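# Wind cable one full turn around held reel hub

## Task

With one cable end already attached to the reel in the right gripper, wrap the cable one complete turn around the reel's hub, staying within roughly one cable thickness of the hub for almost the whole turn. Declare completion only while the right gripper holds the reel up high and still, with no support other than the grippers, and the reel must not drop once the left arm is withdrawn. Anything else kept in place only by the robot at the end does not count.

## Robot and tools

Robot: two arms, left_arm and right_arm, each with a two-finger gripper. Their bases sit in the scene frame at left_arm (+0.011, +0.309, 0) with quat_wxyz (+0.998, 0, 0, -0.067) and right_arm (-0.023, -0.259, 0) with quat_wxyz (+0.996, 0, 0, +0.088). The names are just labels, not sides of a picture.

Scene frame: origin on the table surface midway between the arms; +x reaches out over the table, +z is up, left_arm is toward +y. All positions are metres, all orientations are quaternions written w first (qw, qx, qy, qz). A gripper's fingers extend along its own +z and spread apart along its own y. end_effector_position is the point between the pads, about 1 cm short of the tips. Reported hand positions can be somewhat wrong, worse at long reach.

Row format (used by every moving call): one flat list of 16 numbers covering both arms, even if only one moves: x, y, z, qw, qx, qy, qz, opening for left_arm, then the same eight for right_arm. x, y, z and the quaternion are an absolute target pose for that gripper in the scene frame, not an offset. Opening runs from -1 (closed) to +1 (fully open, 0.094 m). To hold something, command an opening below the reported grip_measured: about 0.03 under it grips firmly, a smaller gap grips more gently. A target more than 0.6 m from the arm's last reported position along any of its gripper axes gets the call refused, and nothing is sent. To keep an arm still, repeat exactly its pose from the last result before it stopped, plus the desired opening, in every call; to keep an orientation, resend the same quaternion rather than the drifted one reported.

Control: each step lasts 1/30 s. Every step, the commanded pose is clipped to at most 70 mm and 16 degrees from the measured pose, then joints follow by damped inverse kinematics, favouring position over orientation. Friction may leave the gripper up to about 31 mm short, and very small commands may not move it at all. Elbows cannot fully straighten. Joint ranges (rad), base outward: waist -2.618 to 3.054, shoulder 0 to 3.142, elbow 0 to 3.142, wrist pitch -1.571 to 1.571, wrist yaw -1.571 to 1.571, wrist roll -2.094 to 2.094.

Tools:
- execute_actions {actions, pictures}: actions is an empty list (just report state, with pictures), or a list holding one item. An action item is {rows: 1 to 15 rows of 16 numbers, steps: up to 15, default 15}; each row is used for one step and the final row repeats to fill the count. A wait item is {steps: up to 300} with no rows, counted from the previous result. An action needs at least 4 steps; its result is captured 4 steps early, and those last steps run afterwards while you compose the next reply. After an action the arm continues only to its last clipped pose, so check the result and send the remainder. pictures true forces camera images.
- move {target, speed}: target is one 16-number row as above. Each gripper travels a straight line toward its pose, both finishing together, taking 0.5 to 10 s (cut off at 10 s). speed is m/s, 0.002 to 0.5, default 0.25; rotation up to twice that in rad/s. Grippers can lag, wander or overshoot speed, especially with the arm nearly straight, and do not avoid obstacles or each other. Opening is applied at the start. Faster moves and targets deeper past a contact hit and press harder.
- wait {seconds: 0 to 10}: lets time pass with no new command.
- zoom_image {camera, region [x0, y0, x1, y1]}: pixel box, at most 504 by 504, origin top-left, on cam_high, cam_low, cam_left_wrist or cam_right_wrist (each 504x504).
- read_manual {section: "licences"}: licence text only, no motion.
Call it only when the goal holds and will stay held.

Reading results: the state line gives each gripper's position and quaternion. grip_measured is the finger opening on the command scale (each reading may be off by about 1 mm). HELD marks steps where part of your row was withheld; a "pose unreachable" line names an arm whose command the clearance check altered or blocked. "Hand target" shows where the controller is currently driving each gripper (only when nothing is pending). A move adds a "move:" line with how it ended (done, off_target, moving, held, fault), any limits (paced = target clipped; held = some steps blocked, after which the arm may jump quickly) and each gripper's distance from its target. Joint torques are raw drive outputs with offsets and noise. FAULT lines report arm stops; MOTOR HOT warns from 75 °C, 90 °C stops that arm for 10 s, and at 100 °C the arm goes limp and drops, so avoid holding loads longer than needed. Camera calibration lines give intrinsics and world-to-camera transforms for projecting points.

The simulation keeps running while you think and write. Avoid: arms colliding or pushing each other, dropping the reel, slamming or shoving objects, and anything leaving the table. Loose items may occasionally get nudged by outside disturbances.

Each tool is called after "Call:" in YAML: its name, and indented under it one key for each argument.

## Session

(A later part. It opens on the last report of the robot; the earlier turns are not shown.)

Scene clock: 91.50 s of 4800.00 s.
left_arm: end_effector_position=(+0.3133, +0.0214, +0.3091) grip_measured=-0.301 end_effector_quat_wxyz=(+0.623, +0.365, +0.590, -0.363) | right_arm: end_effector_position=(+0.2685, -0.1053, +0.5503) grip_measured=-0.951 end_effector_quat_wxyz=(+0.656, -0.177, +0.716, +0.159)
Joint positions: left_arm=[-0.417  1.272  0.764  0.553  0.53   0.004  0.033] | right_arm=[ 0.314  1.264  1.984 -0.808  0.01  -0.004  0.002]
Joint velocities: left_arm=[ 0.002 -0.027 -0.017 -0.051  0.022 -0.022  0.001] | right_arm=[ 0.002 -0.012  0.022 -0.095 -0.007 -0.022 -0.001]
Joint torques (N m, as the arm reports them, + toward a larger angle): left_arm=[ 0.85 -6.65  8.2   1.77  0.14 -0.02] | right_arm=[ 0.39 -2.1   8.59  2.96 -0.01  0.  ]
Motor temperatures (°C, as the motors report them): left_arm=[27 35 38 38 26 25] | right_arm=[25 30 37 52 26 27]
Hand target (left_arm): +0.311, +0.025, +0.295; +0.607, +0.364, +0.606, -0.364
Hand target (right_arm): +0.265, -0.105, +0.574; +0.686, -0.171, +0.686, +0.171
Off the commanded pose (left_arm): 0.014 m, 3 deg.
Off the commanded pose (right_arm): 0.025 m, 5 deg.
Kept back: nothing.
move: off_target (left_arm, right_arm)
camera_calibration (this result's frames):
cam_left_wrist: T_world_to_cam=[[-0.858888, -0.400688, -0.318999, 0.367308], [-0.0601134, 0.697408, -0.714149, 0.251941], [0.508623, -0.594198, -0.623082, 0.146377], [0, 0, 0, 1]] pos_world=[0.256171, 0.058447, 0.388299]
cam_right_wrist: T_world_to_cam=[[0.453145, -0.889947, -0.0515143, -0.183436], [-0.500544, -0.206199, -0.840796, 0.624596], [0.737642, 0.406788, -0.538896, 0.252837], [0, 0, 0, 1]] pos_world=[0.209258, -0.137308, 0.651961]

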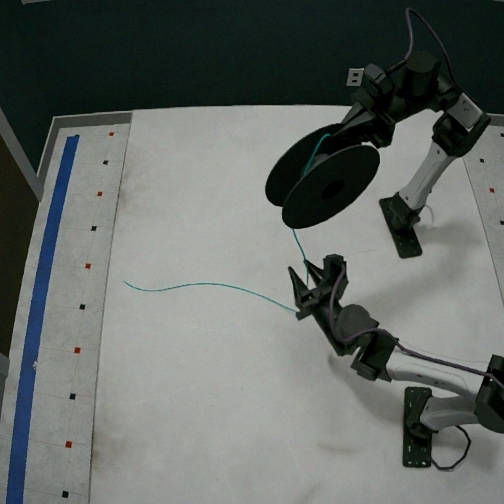

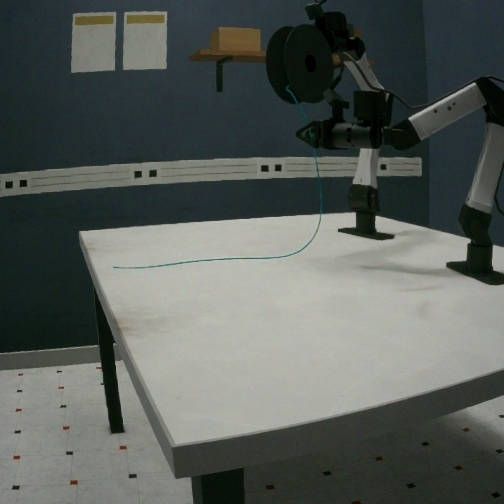

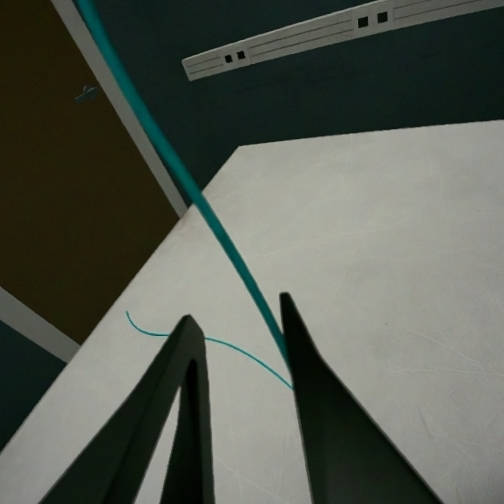

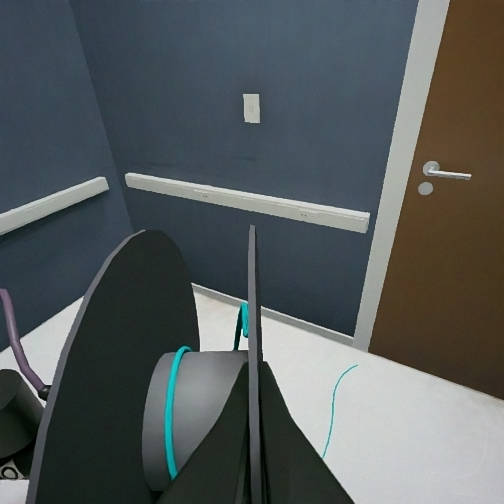

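Call:
execute_actions:
  actions:
    - {"rows": [[0.308,0.031,0.297,0.6061,0.3642,0.6061,-0.3642,-0.3,0.266,-0.104,0.575,0.6861,-0.1711,0.6861,0.1711,-0.98],[0.308,0.031,0.297,0.6061,0.3642,0.6061,-0.3642,-0.3,0.266,-0.104,0.575,0.6861,-0.1711,0.6861,0.1711,-0.98],[0.308,0.031,0.297,0.6061,0.3642,0.6061,-0.3642,-0.3,0.266,-0.104,0.575,0.6861,-0.1711,0.6861,0.1711,-0.98],[0.308,0.031,0.297,0.6061,0.3642,0.6061,-0.3642,-0.3,0.266,-0.104,0.575,0.6861,-0.1711,0.6861,0.1711,-0.98],[0.308,0.031,0.297,0.6061,0.3642,0.6061,-0.3642,-1.0,0.266,-0.104,0.575,0.6861,-0.1711,0.6861,0.1711,-0.98]], "steps": 15}
  pictures: false

Call:
execute_actions:
  actions:
    - {"steps": 12}
  pictures: true

Scene clock: 93.10 s of 4800.00 s.
left_arm: end_effector_position=(+0.3103, +0.0265, +0.3103) grip_measured=-0.974 end_effector_quat_wxyz=(+0.622, +0.365, +0.590, -0.363) | right_arm: end_effector_position=(+0.2685, -0.1053, +0.5505) grip_measured=-0.951 end_effector_quat_wxyz=(+0.657, -0.177, +0.716, +0.159)
Joint positions: left_arm=[-0.405  1.248  0.754  0.538  0.543  0.004  0.001] | right_arm=[ 0.314  1.264  1.984 -0.807  0.01  -0.004  0.002]
Joint velocities: left_arm=[ 0.007  0.002  0.002 -0.051  0.007  0.007 -0.   ] | right_arm=[-0.007  0.007 -0.002  0.037  0.051 -0.007 -0.001]
Joint torques (N m, as the arm reports them, + toward a larger angle): left_arm=[ 0.85 -6.43  8.24  1.76  0.15 -0.02] | right_arm=[ 0.42 -2.11  8.7   2.99 -0.03 -0.06]
Motor temperatures (°C, as the motors report them): left_arm=[27 35 38 38 26 25] | right_arm=[25 30 37 52 26 27]
Steps of this call (steps 1 to 37: nothing new was sent; steps 38 to 48: the first 11 steps of this action). Readings (end_effector_position):
38: left_arm (+0.3126, +0.0217, +0.3084) | right_arm (+0.2685, -0.1053, +0.5504)
39: left_arm (+0.3122, +0.0231, +0.3080) | right_arm (+0.2685, -0.1053, +0.5504)
41: left_arm (+0.3114, +0.0256, +0.3089) | right_arm (+0.2685, -0.1053, +0.5504)
45: left_arm (+0.3105, +0.0266, +0.3107) | right_arm (+0.2685, -0.1053, +0.5505)
48: the state above

Scene clock: 93.50 s of 4800.00 s.
left_arm: end_effector_position=(+0.3102, +0.0264, +0.3098) grip_measured=-0.974 end_effector_quat_wxyz=(+0.621, +0.366, +0.590, -0.363) | right_arm: end_effector_position=(+0.2685, -0.1053, +0.5505) grip_measured=-0.951 end_effector_quat_wxyz=(+0.657, -0.177, +0.716, +0.159)
Joint positions: left_arm=[-0.405  1.248  0.754  0.536  0.544  0.004  0.001] | right_arm=[ 0.314  1.264  1.984 -0.807  0.01  -0.004  0.002]
Joint velocities: left_arm=[-0.007 -0.007 -0.012  0.037 -0.037  0.051  0.   ] | right_arm=[-0.002  0.002 -0.002  0.022 -0.037  0.022 -0.   ]
Joint torques (N m, as the arm reports them, + toward a larger angle): left_arm=[ 0.84 -6.44  8.23  1.75  0.14 -0.03] | right_arm=[ 0.15 -2.02  8.84  2.97 -0.04 -0.04]
Motor temperatures (°C, as the motors report them): left_arm=[27 35 38 38 26 25] | right_arm=[25 30 37 52 26 27]
Hand target (left_arm): +0.308, +0.030, +0.297; +0.606, +0.364, +0.606, -0.364
Hand target (right_arm): +0.265, -0.105, +0.574; +0.686, -0.171, +0.686, +0.171
Off the commanded pose (left_arm): 0.014 m, 3 deg.
Off the commanded pose (right_arm): 0.025 m, 5 deg.
Kept back: nothing.
Steps of this call (steps 1 to 4: the last 4 steps of your previous action; steps 5 to 12: nothing new was sent). Readings (end_effector_position):
1: left_arm (+0.3103, +0.0265, +0.3102) | right_arm (+0.2685, -0.1053, +0.5505)
2: left_arm (+0.3103, +0.0265, +0.3101) | right_arm (+0.2685, -0.1053, +0.5505)
4: left_arm (+0.3102, +0.0265, +0.3099) | right_arm (+0.2685, -0.1053, +0.5505)
8: left_arm (+0.3102, +0.0264, +0.3098) | right_arm (+0.2685, -0.1053, +0.5505)
12: the state above
camera_calibration (this result's frames):
cam_left_wrist: T_world_to_cam=[[-0.860676, -0.397729, -0.317881, 0.366975], [-0.0598878, 0.699079, -0.712532, 0.248167], [0.505619, -0.594222, -0.625499, 0.153049], [0, 0, 0, 1]] pos_world=[0.253325, 0.0634136, 0.389213]
cam_right_wrist: T_world_to_cam=[[0.453179, -0.889929, -0.0515294, -0.183425], [-0.499978, -0.205896, -0.841207, 0.624868], [0.738004, 0.406981, -0.538253, 0.252493], [0, 0, 0, 1]] pos_world=[0.209204, -0.137337, 0.652097]

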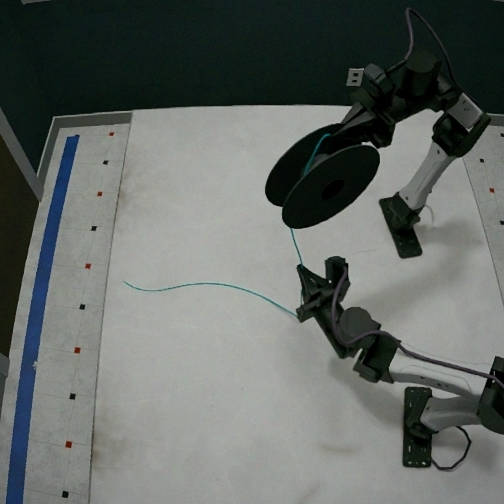

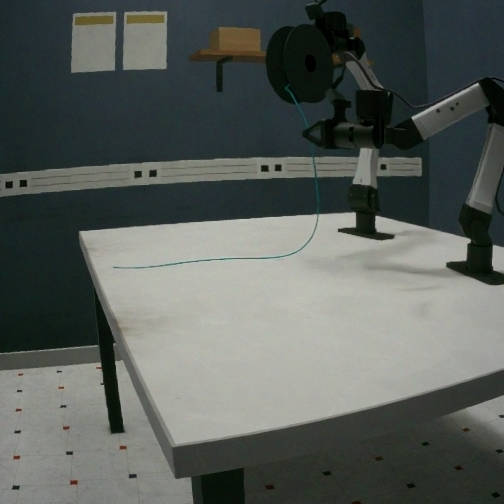

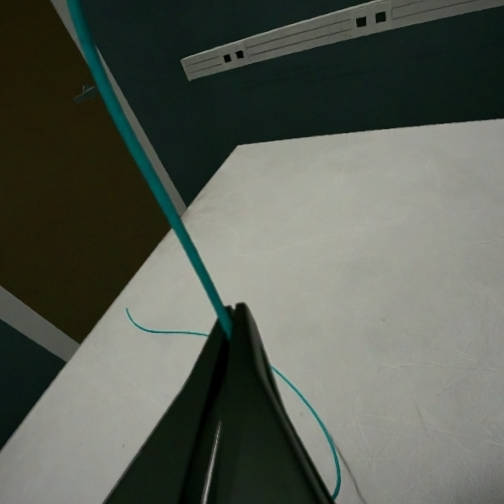

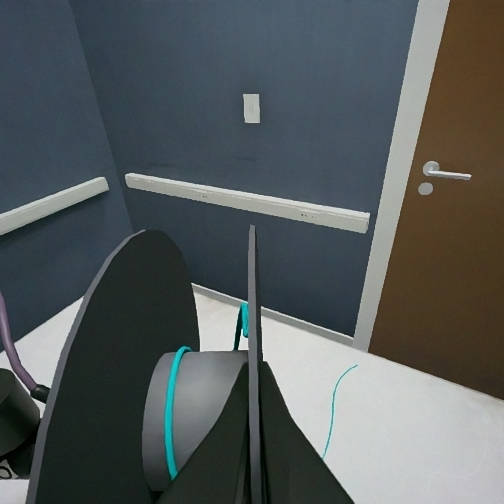

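Call:
move:
  target: [0.277,-0.037,0.300,0.6061,0.3642,0.6061,-0.3642,-1.0,0.266,-0.104,0.595,0.7097,-0.1650,0.6617,0.1769,-0.98]
  speed: 0.06

Scene clock: 97.13 s of 4800.00 s.
left_arm: end_effector_position=(+0.2753, -0.0307, +0.3104) grip_measured=-0.974 end_effector_quat_wxyz=(+0.619, +0.362, +0.593, -0.366) | right_arm: end_effector_position=(+0.2692, -0.1049, +0.5638) grip_measured=-0.951 end_effector_quat_wxyz=(+0.676, -0.172, +0.698, +0.164)
Joint positions: left_arm=[-0.664  1.281  0.782  0.536  0.285  0.003  0.001] | right_arm=[ 0.314  1.264  1.984 -0.753  0.01  -0.004  0.002]
Joint velocities: left_arm=[-0.007 -0.017  0.007 -0.007 -0.022 -0.037 -0.   ] | right_arm=[-0.002 -0.027 -0.007 -0.007 -0.022  0.022 -0.001]
Joint torques (N m, as the arm reports them, + toward a larger angle): left_arm=[-0.53 -4.07 11.63  1.95  0.01 -0.07] | right_arm=[ 0.19 -1.49 10.53  3.01 -0.07 -0.05]
Motor temperatures (°C, as the motors report them): left_arm=[27 35 38 38 26 25] | right_arm=[25 30 37 53 26 27]
Hand target (left_arm): +0.278, -0.036, +0.301; +0.606, +0.362, +0.606, -0.366
Hand target (right_arm): +0.264, -0.105, +0.594; +0.709, -0.165, +0.662, +0.177
Off the commanded pose (left_arm): 0.012 m, 2 deg.
Off the commanded pose (right_arm): 0.031 m, 6 deg.
Kept back: nothing.
move: off_target (left_arm, right_arm)
camera_calibration (this result's frames):
cam_left_wrist: T_world_to_cam=[[-0.864008, -0.39968, -0.306179, 0.311624], [-0.0683836, 0.695652, -0.715117, 0.289512], [0.498812, -0.596929, -0.62838, 0.139816], [0, 0, 0, 1]] pos_world=[0.219302, 0.00661057, 0.390305]
cam_right_wrist: T_world_to_cam=[[0.455666, -0.8886, -0.052522, -0.182694], [-0.459112, -0.184059, -0.869102, 0.643497], [0.762617, 0.420133, -0.491836, 0.22756], [0, 0, 0, 1]] pos_world=[0.205144, -0.139507, 0.661591]

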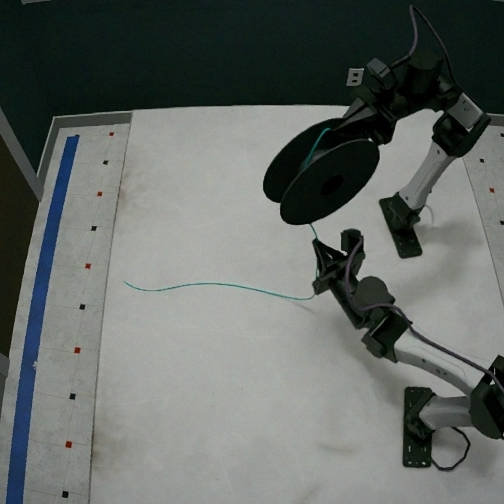

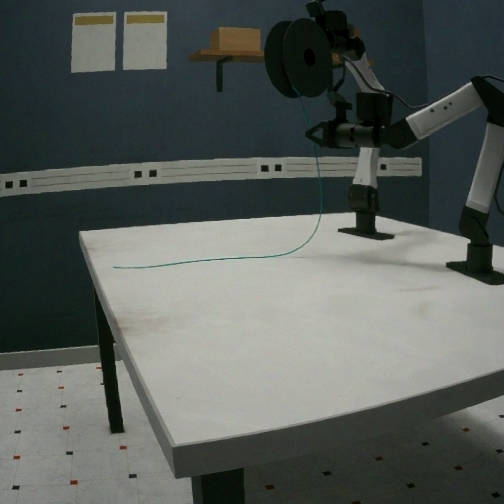

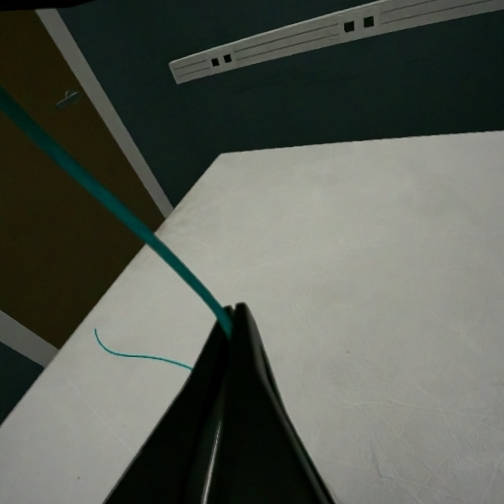

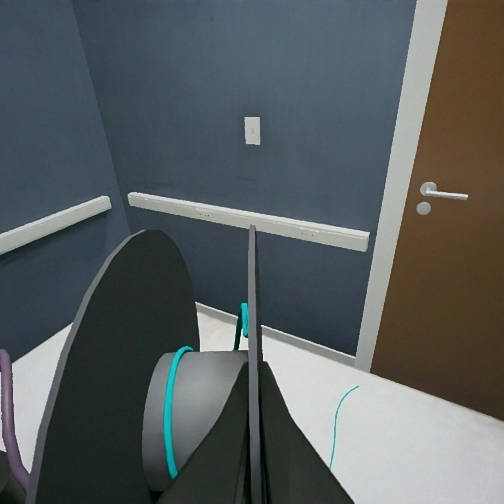

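Call:
move:
  target: [0.275,-0.040,0.298,0.6061,0.3642,0.6061,-0.3642,-1.0,0.264,-0.105,0.62,0.7097,-0.1650,0.6617,0.1769,-0.98]
  speed: 0.04

Scene clock: 99.30 s of 4800.00 s.
left_arm: end_effector_position=(+0.2735, -0.0325, +0.3172) grip_measured=-0.974 end_effector_quat_wxyz=(+0.630, +0.357, +0.585, -0.367) | right_arm: end_effector_position=(+0.2692, -0.1048, +0.5832) grip_measured=-0.951 end_effector_quat_wxyz=(+0.667, -0.175, +0.706, +0.162)
Joint positions: left_arm=[-0.679  1.281  0.782  0.564  0.263  0.003  0.001] | right_arm=[ 0.314  1.383  2.242 -0.918  0.009 -0.005  0.002]
Joint velocities: left_arm=[ 0.007  0.002 -0.002 -0.037 -0.037 -0.022  0.   ] | right_arm=[-0.012  0.007  0.022 -0.007  0.022 -0.081  0.001]
Joint torques (N m, as the arm reports them, + toward a larger angle): left_arm=[-0.7  -3.83 11.04  1.76  0.04 -0.02] | right_arm=[ 0.41 -2.36  9.36  3.25 -0.03 -0.01]
Motor temperatures (°C, as the motors report them): left_arm=[27 35 38 38 26 25] | right_arm=[25 30 37 53 26 27]
Hand target (left_arm): +0.275, -0.039, +0.298; +0.607, +0.364, +0.606, -0.364
Hand target (right_arm): +0.261, -0.106, +0.618; +0.709, -0.165, +0.662, +0.177
Off the commanded pose (left_arm): 0.021 m, 4 deg.
Off the commanded pose (right_arm): 0.037 m, 7 deg.
Kept back: nothing.
move: off_target (left_arm, right_arm)
camera_calibration (this result's frames):
cam_left_wrist: T_world_to_cam=[[-0.855102, -0.412761, -0.313735, 0.310965], [-0.0600435, 0.679897, -0.730845, 0.297679], [0.514972, -0.606109, -0.606165, 0.132178], [0, 0, 0, 1]] pos_world=[0.215712, 0.00607743, 0.395239]
cam_right_wrist: T_world_to_cam=[[0.455221, -0.888896, -0.0513566, -0.182134], [-0.478119, -0.195381, -0.856288, 0.656846], [0.751117, 0.414354, -0.51394, 0.252432], [0, 0, 0, 1]] pos_world=[0.207356, -0.138159, 0.682831]

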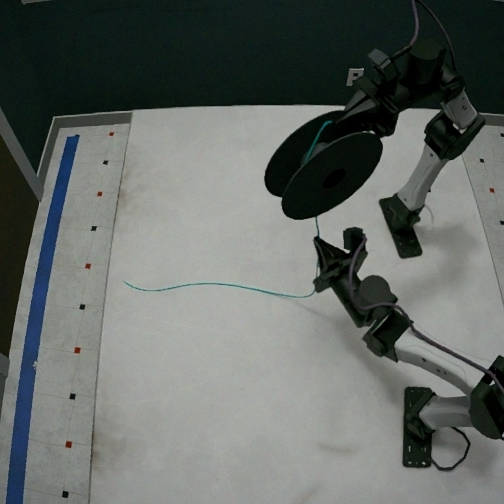

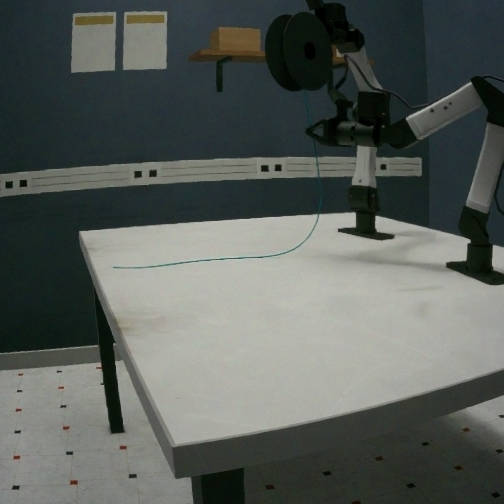

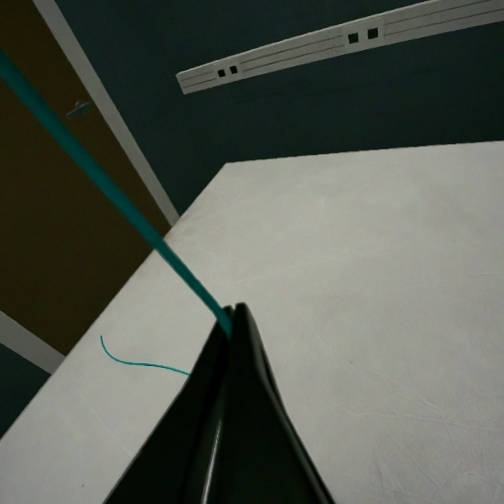

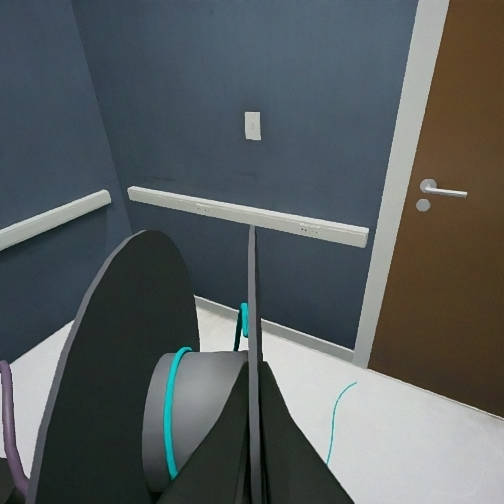

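Call:
zoom_image:
  camera: "cam_low"
  region: [240, 0, 400, 160]

Call:
zoom_image:
  camera: "cam_right_wrist"
  region: [130, 270, 330, 470]

Region (240, 0, 400, 160) of cam_low's 504x504 image, scaled by 3.150, with more detail than that image has.

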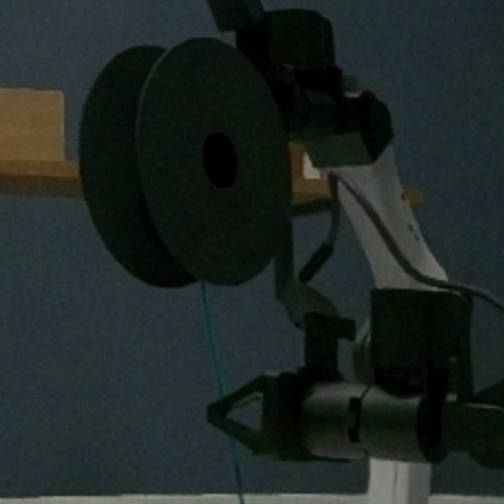

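Region (130, 270, 330, 470) of cam_right_wrist's 504x504 image, scaled by 2.520, with more detail than that image has.

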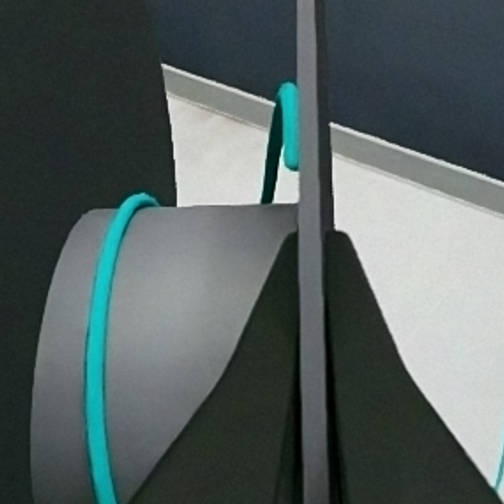

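Call:
move:
  target: [0.240,-0.060,0.297,0.6061,0.3642,0.6061,-0.3642,-1.0,0.264,-0.105,0.62,0.7097,-0.1650,0.6617,0.1769,-0.98]
  speed: 0.05

Scene clock: 103.20 s of 4800.00 s.
left_arm: end_effector_position=(+0.2443, -0.0564, +0.3183) grip_measured=-0.974 end_effector_quat_wxyz=(+0.630, +0.352, +0.585, -0.369) | right_arm: end_effector_position=(+0.2687, -0.1049, +0.5777) grip_measured=-0.951 end_effector_quat_wxyz=(+0.659, -0.178, +0.713, +0.160)
Joint positions: left_arm=[-0.825  1.281  0.782  0.568  0.112  0.003  0.001] | right_arm=[ 0.314  1.383  2.243 -0.942  0.009 -0.005  0.002]
Joint velocities: left_arm=[ 0.002 -0.012 -0.017 -0.022 -0.066  0.007 -0.001] | right_arm=[-0.002 -0.007  0.012  0.007  0.037 -0.007 -0.   ]
Joint torques (N m, as the arm reports them, + toward a larger angle): left_arm=[-0.83 -5.39  9.21  1.73  0.11 -0.04] | right_arm=[ 0.21 -2.67  8.37  3.47 -0.06 -0.06]
Motor temperatures (°C, as the motors report them): left_arm=[27 35 38 38 26 25] | right_arm=[25 30 37 54 26 27]
Hand target (left_arm): +0.241, -0.060, +0.297; +0.606, +0.363, +0.606, -0.365
Hand target (right_arm): +0.260, -0.107, +0.617; +0.708, -0.166, +0.663, +0.177
Off the commanded pose (left_arm): 0.022 m, 4 deg.
Off the commanded pose (right_arm): 0.043 m, 9 deg.
Kept back: nothing.
move: off_target (left_arm, right_arm)
camera_calibration (this result's frames):
cam_left_wrist: T_world_to_cam=[[-0.855356, -0.418507, -0.305317, 0.273603], [-0.0664428, 0.673129, -0.736535, 0.316011], [0.513762, -0.609713, -0.603571, 0.132659], [0, 0, 0, 1]] pos_world=[0.18687, -0.0173278, 0.396358]
cam_right_wrist: T_world_to_cam=[[0.454936, -0.889106, -0.0502465, -0.18288], [-0.494843, -0.205484, -0.844338, 0.648407], [0.740381, 0.408984, -0.53345, 0.263687], [0, 0, 0, 1]] pos_world=[0.20883, -0.137206, 0.67895]

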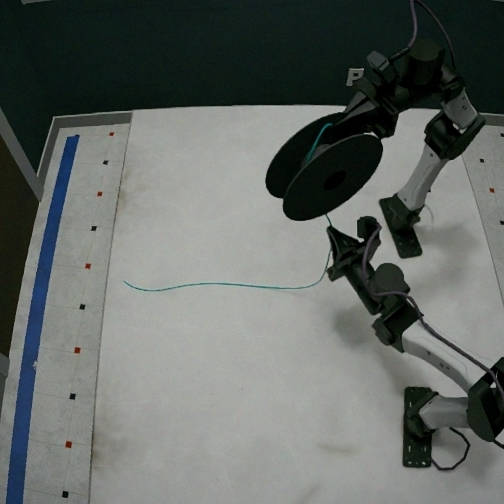

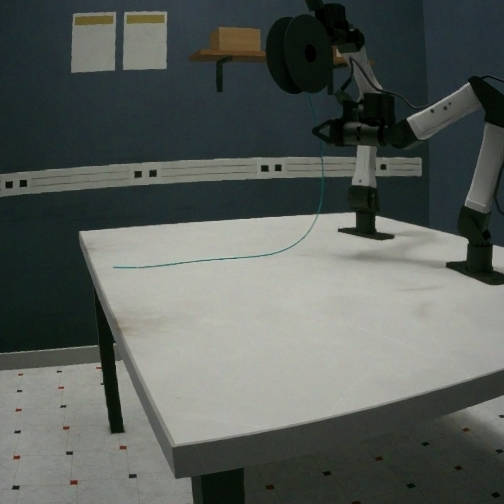

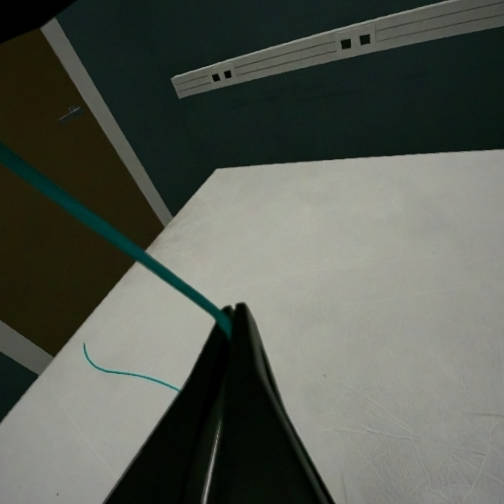

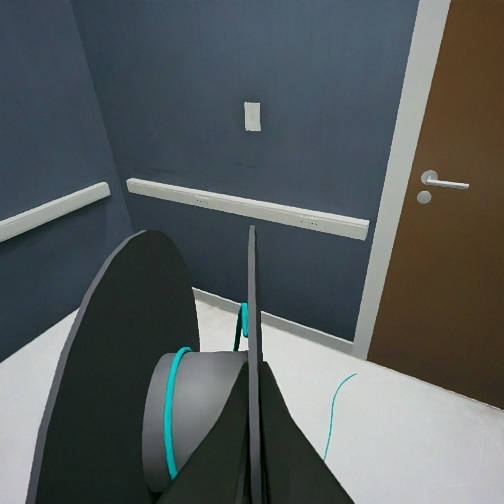

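Call:
execute_actions:
  actions:
    - {"rows": [[0.241,-0.060,0.295,0.6061,0.3642,0.6061,-0.3642,-1.0,0.262,-0.106,0.620,0.7097,-0.1650,0.6617,0.1769,-0.98],[0.241,-0.060,0.293,0.6061,0.3642,0.6061,-0.3642,-1.0,0.262,-0.106,0.620,0.7097,-0.1650,0.6617,0.1769,-0.98],[0.241,-0.060,0.291,0.6061,0.3642,0.6061,-0.3642,-1.0,0.262,-0.106,0.621,0.7097,-0.1650,0.6617,0.1769,-0.98],[0.241,-0.060,0.289,0.6061,0.3642,0.6061,-0.3642,-1.0,0.262,-0.106,0.621,0.7097,-0.1650,0.6617,0.1769,-0.98],[0.240,-0.060,0.287,0.6061,0.3642,0.6061,-0.3642,-1.0,0.263,-0.105,0.622,0.7097,-0.1650,0.6617,0.1769,-0.98],[0.240,-0.060,0.285,0.6061,0.3642,0.6061,-0.3642,-1.0,0.263,-0.105,0.622,0.7097,-0.1650,0.6617,0.1769,-0.98],[0.240,-0.061,0.283,0.6061,0.3642,0.6061,-0.3642,-1.0,0.263,-0.105,0.623,0.7097,-0.1650,0.6617,0.1769,-0.98],[0.240,-0.061,0.281,0.6061,0.3642,0.6061,-0.3642,-1.0,0.264,-0.105,0.623,0.7097,-0.1650,0.6617,0.1769,-0.98],[0.240,-0.061,0.279,0.6061,0.3642,0.6061,-0.3642,-1.0,0.264,-0.105,0.624,0.7097,-0.1650,0.6617,0.1769,-0.98],[0.240,-0.061,0.277,0.6061,0.3642,0.6061,-0.3642,-1.0,0.264,-0.105,0.624,0.7097,-0.1650,0.6617,0.1769,-0.98],[0.240,-0.061,0.275,0.6061,0.3642,0.6061,-0.3642,-1.0,0.264,-0.105,0.625,0.7097,-0.1650,0.6617,0.1769,-0.98]], "steps": 15}
  pictures: false

Call:
execute_actions:
  actions:
    - {"steps": 20}
  pictures: true

Scene clock: 104.43 s of 4800.00 s.
left_arm: end_effector_position=(+0.2441, -0.0532, +0.3187) grip_measured=-0.974 end_effector_quat_wxyz=(+0.642, +0.343, +0.576, -0.371) | right_arm: end_effector_position=(+0.2658, -0.1062, +0.5810) grip_measured=-0.951 end_effector_quat_wxyz=(+0.659, -0.178, +0.713, +0.160)
Joint positions: left_arm=[-0.825  1.281  0.749  0.634  0.102  0.003  0.001] | right_arm=[ 0.314  1.39   2.272 -0.962  0.008 -0.007  0.002]
Joint velocities: left_arm=[-0.007 -0.007 -0.168  0.33  -0.051 -0.007 -0.001] | right_arm=[-0.012  0.1    0.193 -0.198  0.007  0.007  0.   ]
Joint torques (N m, as the arm reports them, + toward a larger angle): left_arm=[-1.15 -3.28  6.73  1.53  0.13 -0.01] | right_arm=[ 0.22 -2.02  9.23  3.61  0.    0.02]
Motor temperatures (°C, as the motors report them): left_arm=[27 35 38 38 26 25] | right_arm=[25 30 37 55 26 27]
Steps of this call (steps 1 to 26: nothing new was sent; steps 27 to 37: the first 11 steps of this action). Readings (end_effector_position):
27: left_arm (+0.2450, -0.0560, +0.3184) | right_arm (+0.2687, -0.1049, +0.5777)
28: left_arm (+0.2450, -0.0560, +0.3186) | right_arm (+0.2687, -0.1049, +0.5777)
30: left_arm (+0.2449, -0.0560, +0.3195) | right_arm (+0.2687, -0.1049, +0.5777)
34: left_arm (+0.2445, -0.0546, +0.3186) | right_arm (+0.2668, -0.1059, +0.5799)
37: the state above

Scene clock: 105.10 s of 4800.00 s.
left_arm: end_effector_position=(+0.2434, -0.0518, +0.3190) grip_measured=-0.974 end_effector_quat_wxyz=(+0.648, +0.340, +0.571, -0.373) | right_arm: end_effector_position=(+0.2675, -0.1052, +0.5805) grip_measured=-0.951 end_effector_quat_wxyz=(+0.657, -0.179, +0.715, +0.159)
Joint positions: left_arm=[-0.825  1.281  0.733  0.666  0.101  0.003  0.001] | right_arm=[ 0.314  1.402  2.289 -0.973  0.007 -0.007  0.002]
Joint velocities: left_arm=[ 0.022  0.007 -0.017  0.066  0.051 -0.007  0.001] | right_arm=[ 0.007 -0.012 -0.017  0.037 -0.007 -0.007 -0.002]
Joint torques (N m, as the arm reports them, + toward a larger angle): left_arm=[-1.13 -3.34  7.07  1.67  0.12 -0.01] | right_arm=[ 0.31 -2.38  9.23  3.48 -0.03  0.04]
Motor temperatures (°C, as the motors report them): left_arm=[27 35 38 38 26 25] | right_arm=[25 30 37 55 26 27]
Hand target (left_arm): +0.239, -0.059, +0.276; +0.607, +0.364, +0.606, -0.364
Hand target (right_arm): +0.260, -0.107, +0.622; +0.709, -0.165, +0.662, +0.177
Off the commanded pose (left_arm): 0.045 m, 7 deg.
Off the commanded pose (right_arm): 0.045 m, 9 deg.
Kept back: nothing.
Steps of this call (steps 1 to 4: the last 4 steps of your previous action; steps 5 to 20: nothing new was sent). Readings (end_effector_position):
1: left_arm (+0.2439, -0.0527, +0.3185) | right_arm (+0.2659, -0.1061, +0.5809)
2: left_arm (+0.2438, -0.0524, +0.3183) | right_arm (+0.2661, -0.1060, +0.5807)
4: left_arm (+0.2436, -0.0520, +0.3181) | right_arm (+0.2668, -0.1055, +0.5803)
8: left_arm (+0.2434, -0.0518, +0.3183) | right_arm (+0.2677, -0.1050, +0.5799)
20: the state above
camera_calibration (this result's frames):
cam_left_wrist: T_world_to_cam=[[-0.841958, -0.440745, -0.311207, 0.272403], [-0.0525735, 0.641071, -0.765679, 0.317575], [0.536975, -0.628308, -0.562927, 0.116789], [0, 0, 0, 1]] pos_world=[0.183335, -0.0101486, 0.393678]
cam_right_wrist: T_world_to_cam=[[0.456607, -0.888349, -0.0484301, -0.183858], [-0.497139, -0.209626, -0.841968, 0.64888], [0.737809, 0.408525, -0.53735, 0.269048], [0, 0, 0, 1]] pos_world=[0.208028, -0.137221, 0.682004]

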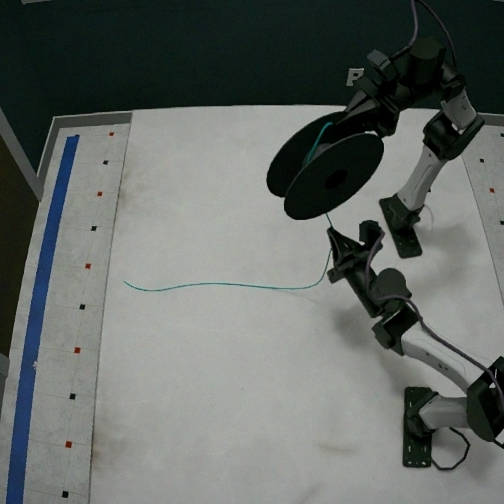

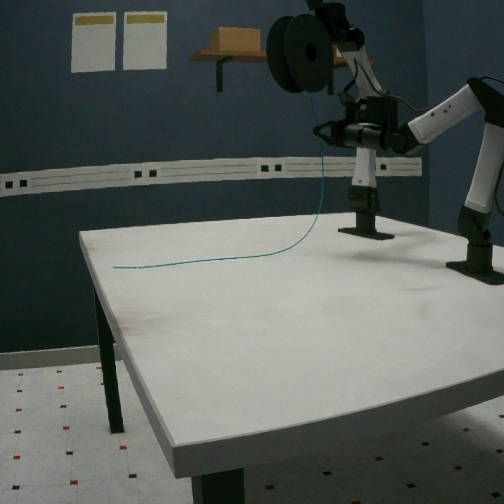

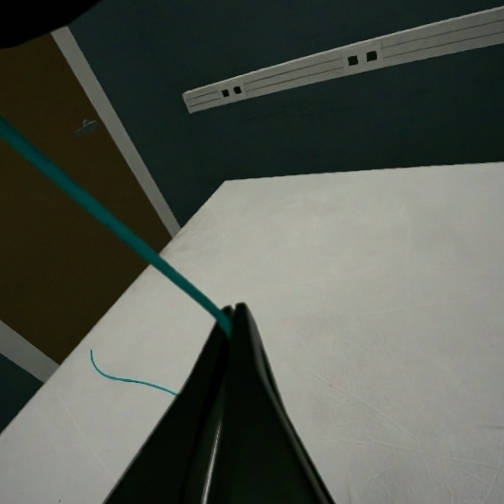

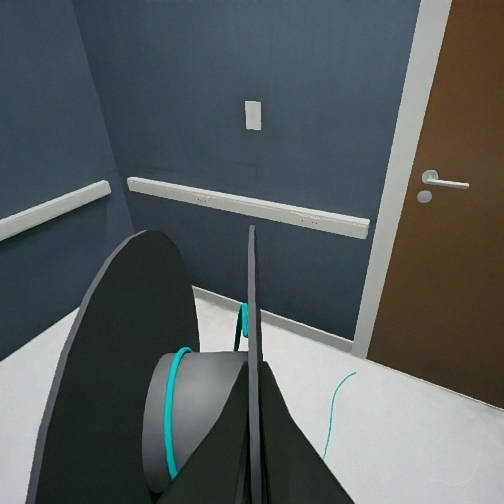

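Call:
execute_actions:
  actions:
    - {"rows": [[0.240,-0.059,0.280,0.6061,0.3642,0.6061,-0.3642,-1.0,0.262,-0.106,0.621,0.7097,-0.1650,0.6617,0.1769,-0.98],[0.241,-0.059,0.284,0.6061,0.3642,0.6061,-0.3642,-1.0,0.262,-0.106,0.620,0.7097,-0.1650,0.6617,0.1769,-0.98],[0.241,-0.058,0.288,0.6061,0.3642,0.6061,-0.3642,-1.0,0.263,-0.106,0.619,0.7097,-0.1650,0.6617,0.1769,-0.98],[0.241,-0.058,0.292,0.6061,0.3642,0.6061,-0.3642,-1.0,0.263,-0.105,0.618,0.7097,-0.1650,0.6617,0.1769,-0.98],[0.242,-0.057,0.296,0.6061,0.3642,0.6061,-0.3642,-1.0,0.263,-0.105,0.617,0.7097,-0.1650,0.6617,0.1769,-0.98],[0.242,-0.057,0.300,0.6061,0.3642,0.6061,-0.3642,-1.0,0.264,-0.105,0.616,0.7097,-0.1650,0.6617,0.1769,-0.98],[0.242,-0.056,0.302,0.6061,0.3642,0.6061,-0.3642,-0.9,0.264,-0.105,0.615,0.7097,-0.1650,0.6617,0.1769,-0.98],[0.242,-0.056,0.302,0.6061,0.3642,0.6061,-0.3642,-0.85,0.264,-0.105,0.615,0.7097,-0.1650,0.6617,0.1769,-0.98],[0.242,-0.056,0.302,0.6061,0.3642,0.6061,-0.3642,-0.7,0.264,-0.105,0.615,0.7097,-0.1650,0.6617,0.1769,-0.98],[0.242,-0.056,0.302,0.6061,0.3642,0.6061,-0.3642,0.3,0.264,-0.105,0.615,0.7097,-0.1650,0.6617,0.1769,-0.98]], "steps": 15}
  pictures: false

Call:
execute_actions:
  actions:
    - {"steps": 14}
  pictures: true

Scene clock: 107.70 s of 4800.00 s.
left_arm: end_effector_position=(+0.2443, -0.0552, +0.3116) grip_measured=-0.282 end_effector_quat_wxyz=(+0.628, +0.352, +0.589, -0.367) | right_arm: end_effector_position=(+0.2724, -0.1025, +0.5809) grip_measured=-0.951 end_effector_quat_wxyz=(+0.664, -0.178, +0.708, +0.161)
Joint positions: left_arm=[-0.825  1.281  0.764  0.576  0.109  0.003  0.034] | right_arm=[ 0.314  1.391  2.243 -0.918  0.006 -0.007  0.002]
Joint velocities: left_arm=[ 0.022 -0.017  0.012 -0.33   0.066  0.007  0.422] | right_arm=[-0.002 -0.032 -0.061  0.242 -0.037  0.007 -0.001]
Joint torques (N m, as the arm reports them, + toward a larger angle): left_arm=[ 0.12 -6.39 11.62  1.83  0.15 -0.01] | right_arm=[ 0.14 -4.24  5.42  3.05 -0.01 -0.03]
Motor temperatures (°C, as the motors report them): left_arm=[27 35 38 38 26 25] | right_arm=[25 30 37 56 26 27]
Steps of this call (steps 1 to 67: nothing new was sent; steps 68 to 78: the first 11 steps of this action). Readings (end_effector_position):
68: left_arm (+0.2434, -0.0518, +0.3190) | right_arm (+0.2675, -0.1052, +0.5805)
69: left_arm (+0.2434, -0.0518, +0.3189) | right_arm (+0.2675, -0.1052, +0.5805)
71: left_arm (+0.2435, -0.0520, +0.3180) | right_arm (+0.2680, -0.1048, +0.5794)
75: left_arm (+0.2444, -0.0541, +0.3164) | right_arm (+0.2711, -0.1031, +0.5765)
78: the state above

Scene clock: 108.17 s of 4800.00 s.
left_arm: end_effector_position=(+0.2439, -0.0560, +0.3021) grip_measured=+0.299 end_effector_quat_wxyz=(+0.614, +0.359, +0.602, -0.363) | right_arm: end_effector_position=(+0.2707, -0.1034, +0.5933) grip_measured=-0.951 end_effector_quat_wxyz=(+0.681, -0.174, +0.691, +0.166)
Joint positions: left_arm=[-0.825  1.281  0.765  0.533  0.113  0.003  0.061] | right_arm=[ 0.314  1.386  2.241 -0.872  0.006 -0.007  0.002]
Joint velocities: left_arm=[-0.007 -0.007 -0.002 -0.066  0.022  0.022  0.   ] | right_arm=[-0.012  0.002 -0.022  0.066  0.007 -0.007  0.001]
Joint torques (N m, as the arm reports them, + toward a larger angle): left_arm=[ 0.09 -6.35 11.72  1.86  0.15 -0.01] | right_arm=[ 0.31 -3.78  5.03  3.   -0.01 -0.01]
Motor temperatures (°C, as the motors report them): left_arm=[27 35 38 38 26 25] | right_arm=[25 30 37 56 26 27]
Hand target (left_arm): +0.242, -0.056, +0.302; +0.607, +0.364, +0.606, -0.363
Hand target (right_arm): +0.262, -0.106, +0.614; +0.708, -0.166, +0.663, +0.177
Off the commanded pose (left_arm): 0.002 m, 1 deg.
Off the commanded pose (right_arm): 0.023 m, 5 deg.
Kept back: nothing.
Steps of this call (steps 1 to 4: the last 4 steps of your previous action; steps 5 to 14: nothing new was sent). Readings (end_effector_position):
1: left_arm (+0.2443, -0.0554, +0.3094) | right_arm (+0.2722, -0.1026, +0.5829)
2: left_arm (+0.2442, -0.0555, +0.3078) | right_arm (+0.2719, -0.1027, +0.5848)
4: left_arm (+0.2441, -0.0557, +0.3051) | right_arm (+0.2712, -0.1031, +0.5884)
8: left_arm (+0.2440, -0.0559, +0.3031) | right_arm (+0.2707, -0.1034, +0.5923)
14: the state above
camera_calibration (this result's frames):
cam_left_wrist: T_world_to_cam=[[-0.864385, -0.405423, -0.297439, 0.269002], [-0.0867754, 0.702928, -0.705948, 0.301172], [0.495286, -0.5844, -0.642782, 0.141097], [0, 0, 0, 1]] pos_world=[0.188773, -0.0201852, 0.383318]
cam_right_wrist: T_world_to_cam=[[0.459942, -0.886572, -0.049427, -0.183242], [-0.444415, -0.181652, -0.87721, 0.671149], [0.768732, 0.425432, -0.477555, 0.230715], [0, 0, 0, 1]] pos_world=[0.205191, -0.138695, 0.689861]

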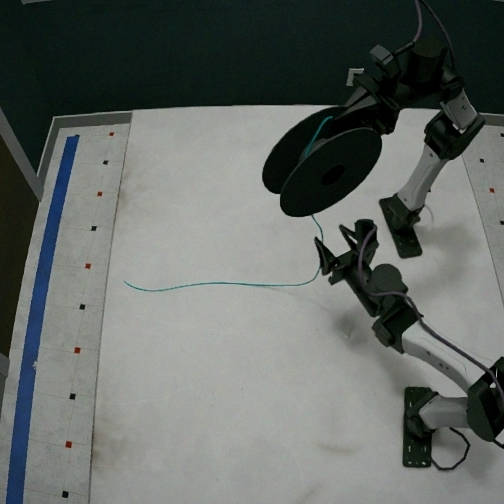

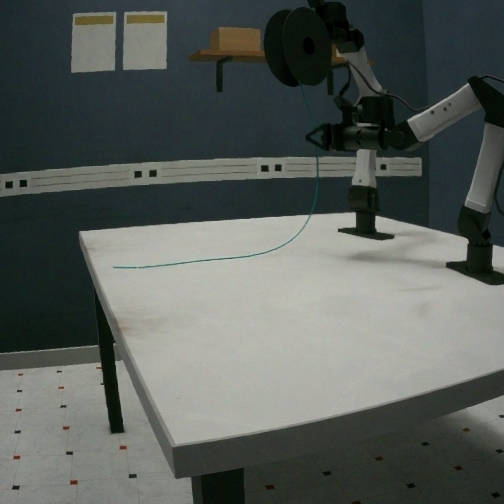

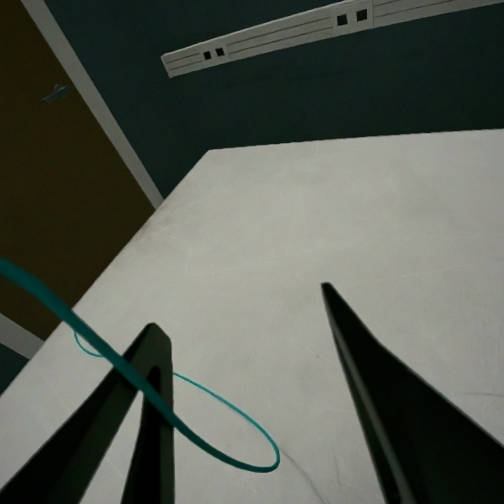

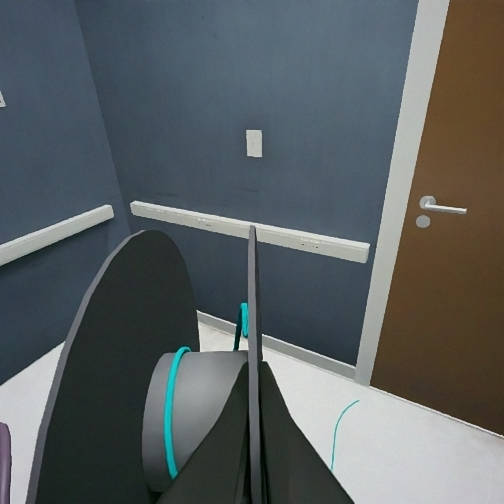

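Call:
execute_actions:
  actions:
    - {"rows": [[0.240,-0.051,0.302,0.6061,0.3642,0.6061,-0.3642,0.3,0.264,-0.105,0.615,0.7097,-0.1650,0.6617,0.1769,-0.98],[0.238,-0.047,0.302,0.6061,0.3642,0.6061,-0.3642,0.3,0.264,-0.105,0.615,0.7097,-0.1650,0.6617,0.1769,-0.98],[0.235,-0.042,0.302,0.6061,0.3642,0.6061,-0.3642,0.3,0.264,-0.105,0.615,0.7097,-0.1650,0.6617,0.1769,-0.98],[0.233,-0.037,0.302,0.6061,0.3642,0.6061,-0.3642,0.3,0.264,-0.105,0.615,0.7097,-0.1650,0.6617,0.1769,-0.98],[0.230,-0.032,0.302,0.6061,0.3642,0.6061,-0.3642,0.3,0.264,-0.105,0.615,0.7097,-0.1650,0.6617,0.1769,-0.98],[0.228,-0.027,0.302,0.6061,0.3642,0.6061,-0.3642,0.3,0.264,-0.105,0.615,0.7097,-0.1650,0.6617,0.1769,-0.98],[0.225,-0.022,0.302,0.6061,0.3642,0.6061,-0.3642,0.3,0.264,-0.105,0.615,0.7097,-0.1650,0.6617,0.1769,-0.98],[0.222,-0.017,0.302,0.6061,0.3642,0.6061,-0.3642,0.3,0.264,-0.105,0.615,0.7097,-0.1650,0.6617,0.1769,-0.98],[0.220,-0.012,0.302,0.6061,0.3642,0.6061,-0.3642,0.3,0.264,-0.105,0.615,0.7097,-0.1650,0.6617,0.1769,-0.98],[0.217,-0.007,0.302,0.6061,0.3642,0.6061,-0.3642,0.3,0.264,-0.105,0.615,0.7097,-0.1650,0.6617,0.1769,-0.98],[0.214,-0.002,0.302,0.6061,0.3642,0.6061,-0.3642,0.3,0.264,-0.105,0.615,0.7097,-0.1650,0.6617,0.1769,-0.98],[0.212,0.003,0.302,0.6061,0.3642,0.6061,-0.3642,0.3,0.264,-0.105,0.615,0.7097,-0.1650,0.6617,0.1769,-0.98],[0.209,0.008,0.302,0.6061,0.3642,0.6061,-0.3642,0.3,0.264,-0.105,0.615,0.7097,-0.1650,0.6617,0.1769,-0.98],[0.207,0.012,0.302,0.6061,0.3642,0.6061,-0.3642,0.3,0.264,-0.105,0.615,0.7097,-0.1650,0.6617,0.1769,-0.98],[0.205,0.016,0.302,0.6061,0.3642,0.6061,-0.3642,0.3,0.264,-0.105,0.615,0.7097,-0.1650,0.6617,0.1769,-0.98]], "steps": 15}
  pictures: false

Call:
execute_actions:
  actions:
    - {"steps": 16}
  pictures: true

Scene clock: 109.33 s of 4800.00 s.
left_arm: end_effector_position=(+0.2214, -0.0169, +0.3232) grip_measured=+0.299 end_effector_quat_wxyz=(+0.631, +0.353, +0.583, -0.371) | right_arm: end_effector_position=(+0.2707, -0.1034, +0.5939) grip_measured=-0.951 end_effector_quat_wxyz=(+0.682, -0.173, +0.691, +0.166)
Joint positions: left_arm=[-0.804  1.074  0.674  0.473  0.137  0.003  0.061] | right_arm=[ 0.314  1.386  2.241 -0.87   0.006 -0.007  0.002]
Joint velocities: left_arm=[ 0.085 -0.774 -0.393 -0.256  0.007 -0.037  0.001] | right_arm=[-0.002 -0.002  0.007 -0.022  0.022 -0.066  0.001]
Joint torques (N m, as the arm reports them, + toward a larger angle): left_arm=[ 0.76 -5.01  8.32  1.82  0.17 -0.03] | right_arm=[ 0.32 -3.55  5.35  2.99 -0.06 -0.01]
Motor temperatures (°C, as the motors report them): left_arm=[27 35 38 38 26 25] | right_arm=[25 30 37 56 26 27]
Steps of this call (steps 1 to 24: nothing new was sent; steps 25 to 35: the first 11 steps of this action). Readings (end_effector_position):
25: left_arm (+0.2436, -0.0559, +0.3020) | right_arm (+0.2707, -0.1034, +0.5933)
26: left_arm (+0.2429, -0.0552, +0.3027) | right_arm (+0.2707, -0.1034, +0.5934)
28: left_arm (+0.2393, -0.0510, +0.3070) | right_arm (+0.2707, -0.1034, +0.5936)
32: left_arm (+0.2292, -0.0324, +0.3182) | right_arm (+0.2707, -0.1034, +0.5938)
35: the state above

Scene clock: 109.87 s of 4800.00 s.
left_arm: end_effector_position=(+0.2062, +0.0094, +0.3198) grip_measured=+0.299 end_effector_quat_wxyz=(+0.626, +0.357, +0.586, -0.370) | right_arm: end_effector_position=(+0.2707, -0.1034, +0.5940) grip_measured=-0.951 end_effector_quat_wxyz=(+0.682, -0.173, +0.690, +0.166)
Joint positions: left_arm=[-0.78   0.926  0.611  0.374  0.167  0.003  0.061] | right_arm=[ 0.314  1.386  2.241 -0.869  0.006 -0.007  0.002]
Joint velocities: left_arm=[-0.012  0.002 -0.017 -0.081 -0.066  0.007 -0.001] | right_arm=[-0.012  0.022  0.027  0.037 -0.037  0.051 -0.001]
Joint torques (N m, as the arm reports them, + toward a larger angle): left_arm=[ 0.88 -3.67  8.3   1.84  0.14 -0.04] | right_arm=[ 0.62 -3.61  5.48  2.98 -0.03 -0.04]
Motor temperatures (°C, as the motors report them): left_arm=[27 35 38 38 26 25] | right_arm=[25 30 37 56 26 27]
Hand target (left_arm): +0.206, +0.012, +0.301; +0.608, +0.363, +0.605, -0.365
Hand target (right_arm): +0.263, -0.105, +0.614; +0.709, -0.165, +0.662, +0.177
Off the commanded pose (left_arm): 0.019 m, 3 deg.
Off the commanded pose (right_arm): 0.022 m, 5 deg.
Kept back: nothing.
Steps of this call (steps 1 to 4: the last 4 steps of your previous action; steps 5 to 16: nothing new was sent). Readings (end_effector_position):
1: left_arm (+0.2188, -0.0120, +0.3237) | right_arm (+0.2707, -0.1034, +0.5939)
2: left_arm (+0.2162, -0.0071, +0.3240) | right_arm (+0.2707, -0.1034, +0.5939)
4: left_arm (+0.2115, +0.0024, +0.3242) | right_arm (+0.2707, -0.1034, +0.5939)
8: left_arm (+0.2068, +0.0101, +0.3253) | right_arm (+0.2707, -0.1034, +0.5939)
16: the state above
camera_calibration (this result's frames):
cam_left_wrist: T_world_to_cam=[[-0.860218, -0.40721, -0.306929, 0.270391], [-0.0617466, 0.680659, -0.729993, 0.267106], [0.506175, -0.609001, -0.610659, 0.197084], [0, 0, 0, 1]] pos_world=[0.14933, 0.0483222, 0.398327]
cam_right_wrist: T_world_to_cam=[[0.460076, -0.886501, -0.049464, -0.183211], [-0.442052, -0.180389, -0.878664, 0.672167], [0.770013, 0.426117, -0.474872, 0.229193], [0, 0, 0, 1]] pos_world=[0.204941, -0.138829, 0.690384]

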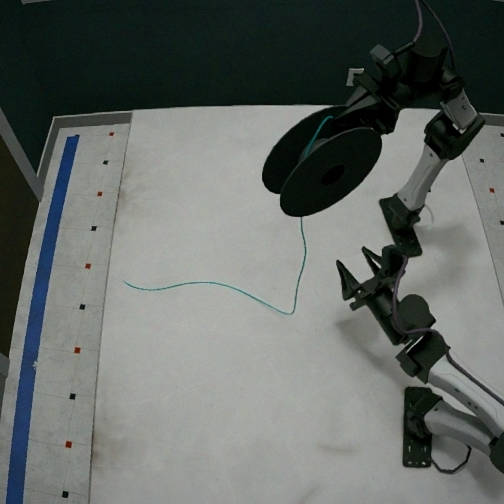

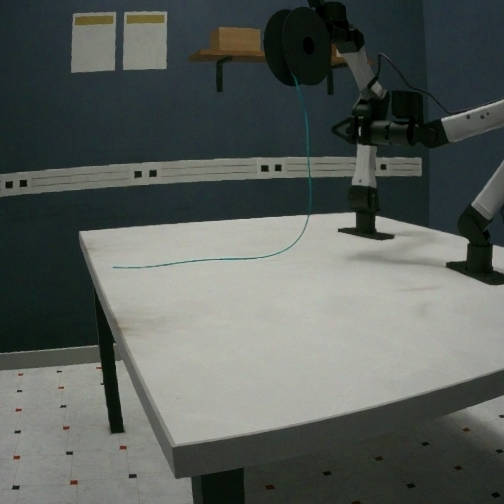

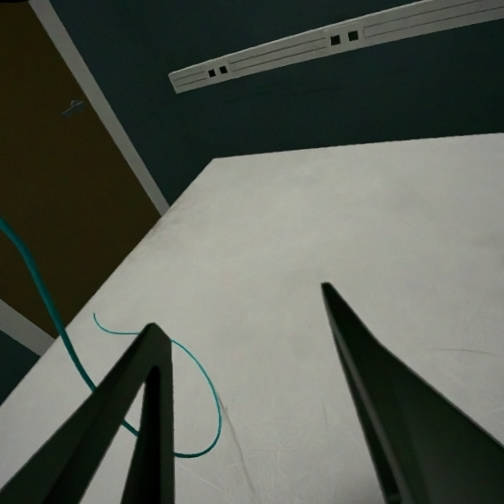

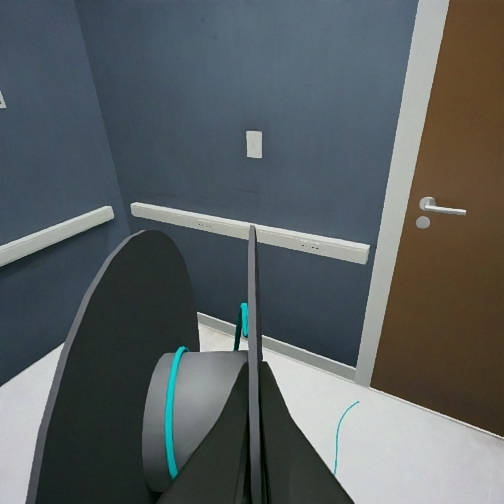

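Call:
zoom_image:
  camera: "cam_right_wrist"
  region: [130, 290, 290, 450]

Call:
zoom_image:
  camera: "cam_low"
  region: [240, 0, 380, 140]

Call:
zoom_image:
  camera: "cam_high"
  region: [250, 100, 400, 250]

Region (130, 290, 290, 450) of cam_right_wrist's 504x504 image, scaled by 3.150, with more detail than that image has.

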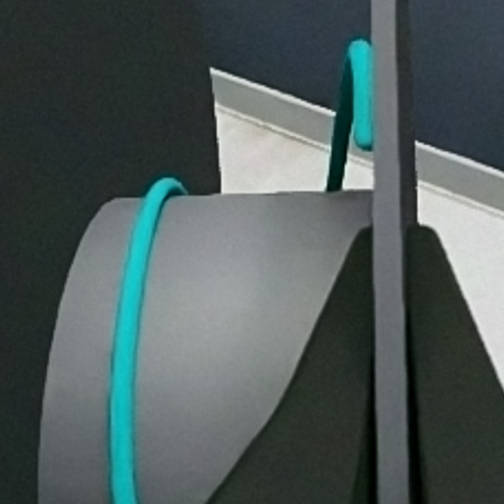

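Region (240, 0, 380, 140) of cam_low's 504x504 image, scaled by 3.600, with more detail than that image has.

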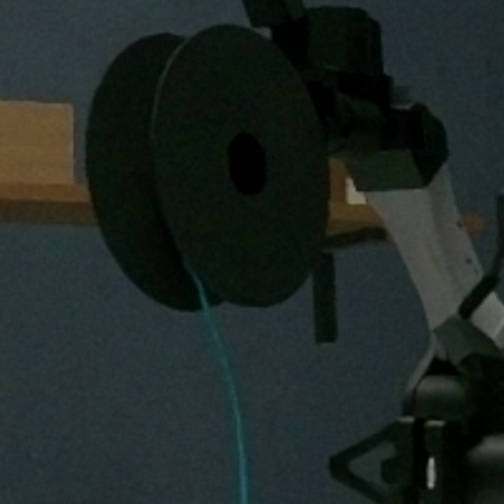

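Region (250, 100, 400, 250) of cam_high's 504x504 image, scaled by 3.360, with more detail than that image has.

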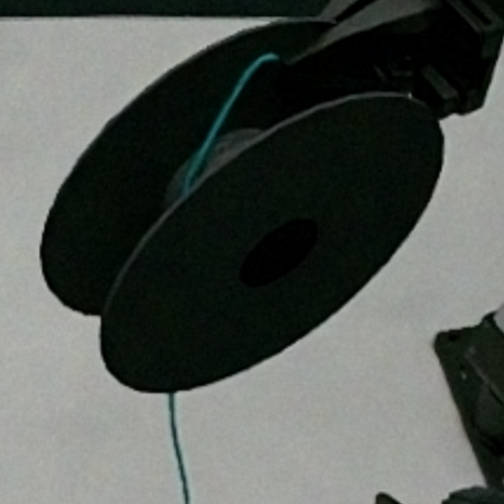

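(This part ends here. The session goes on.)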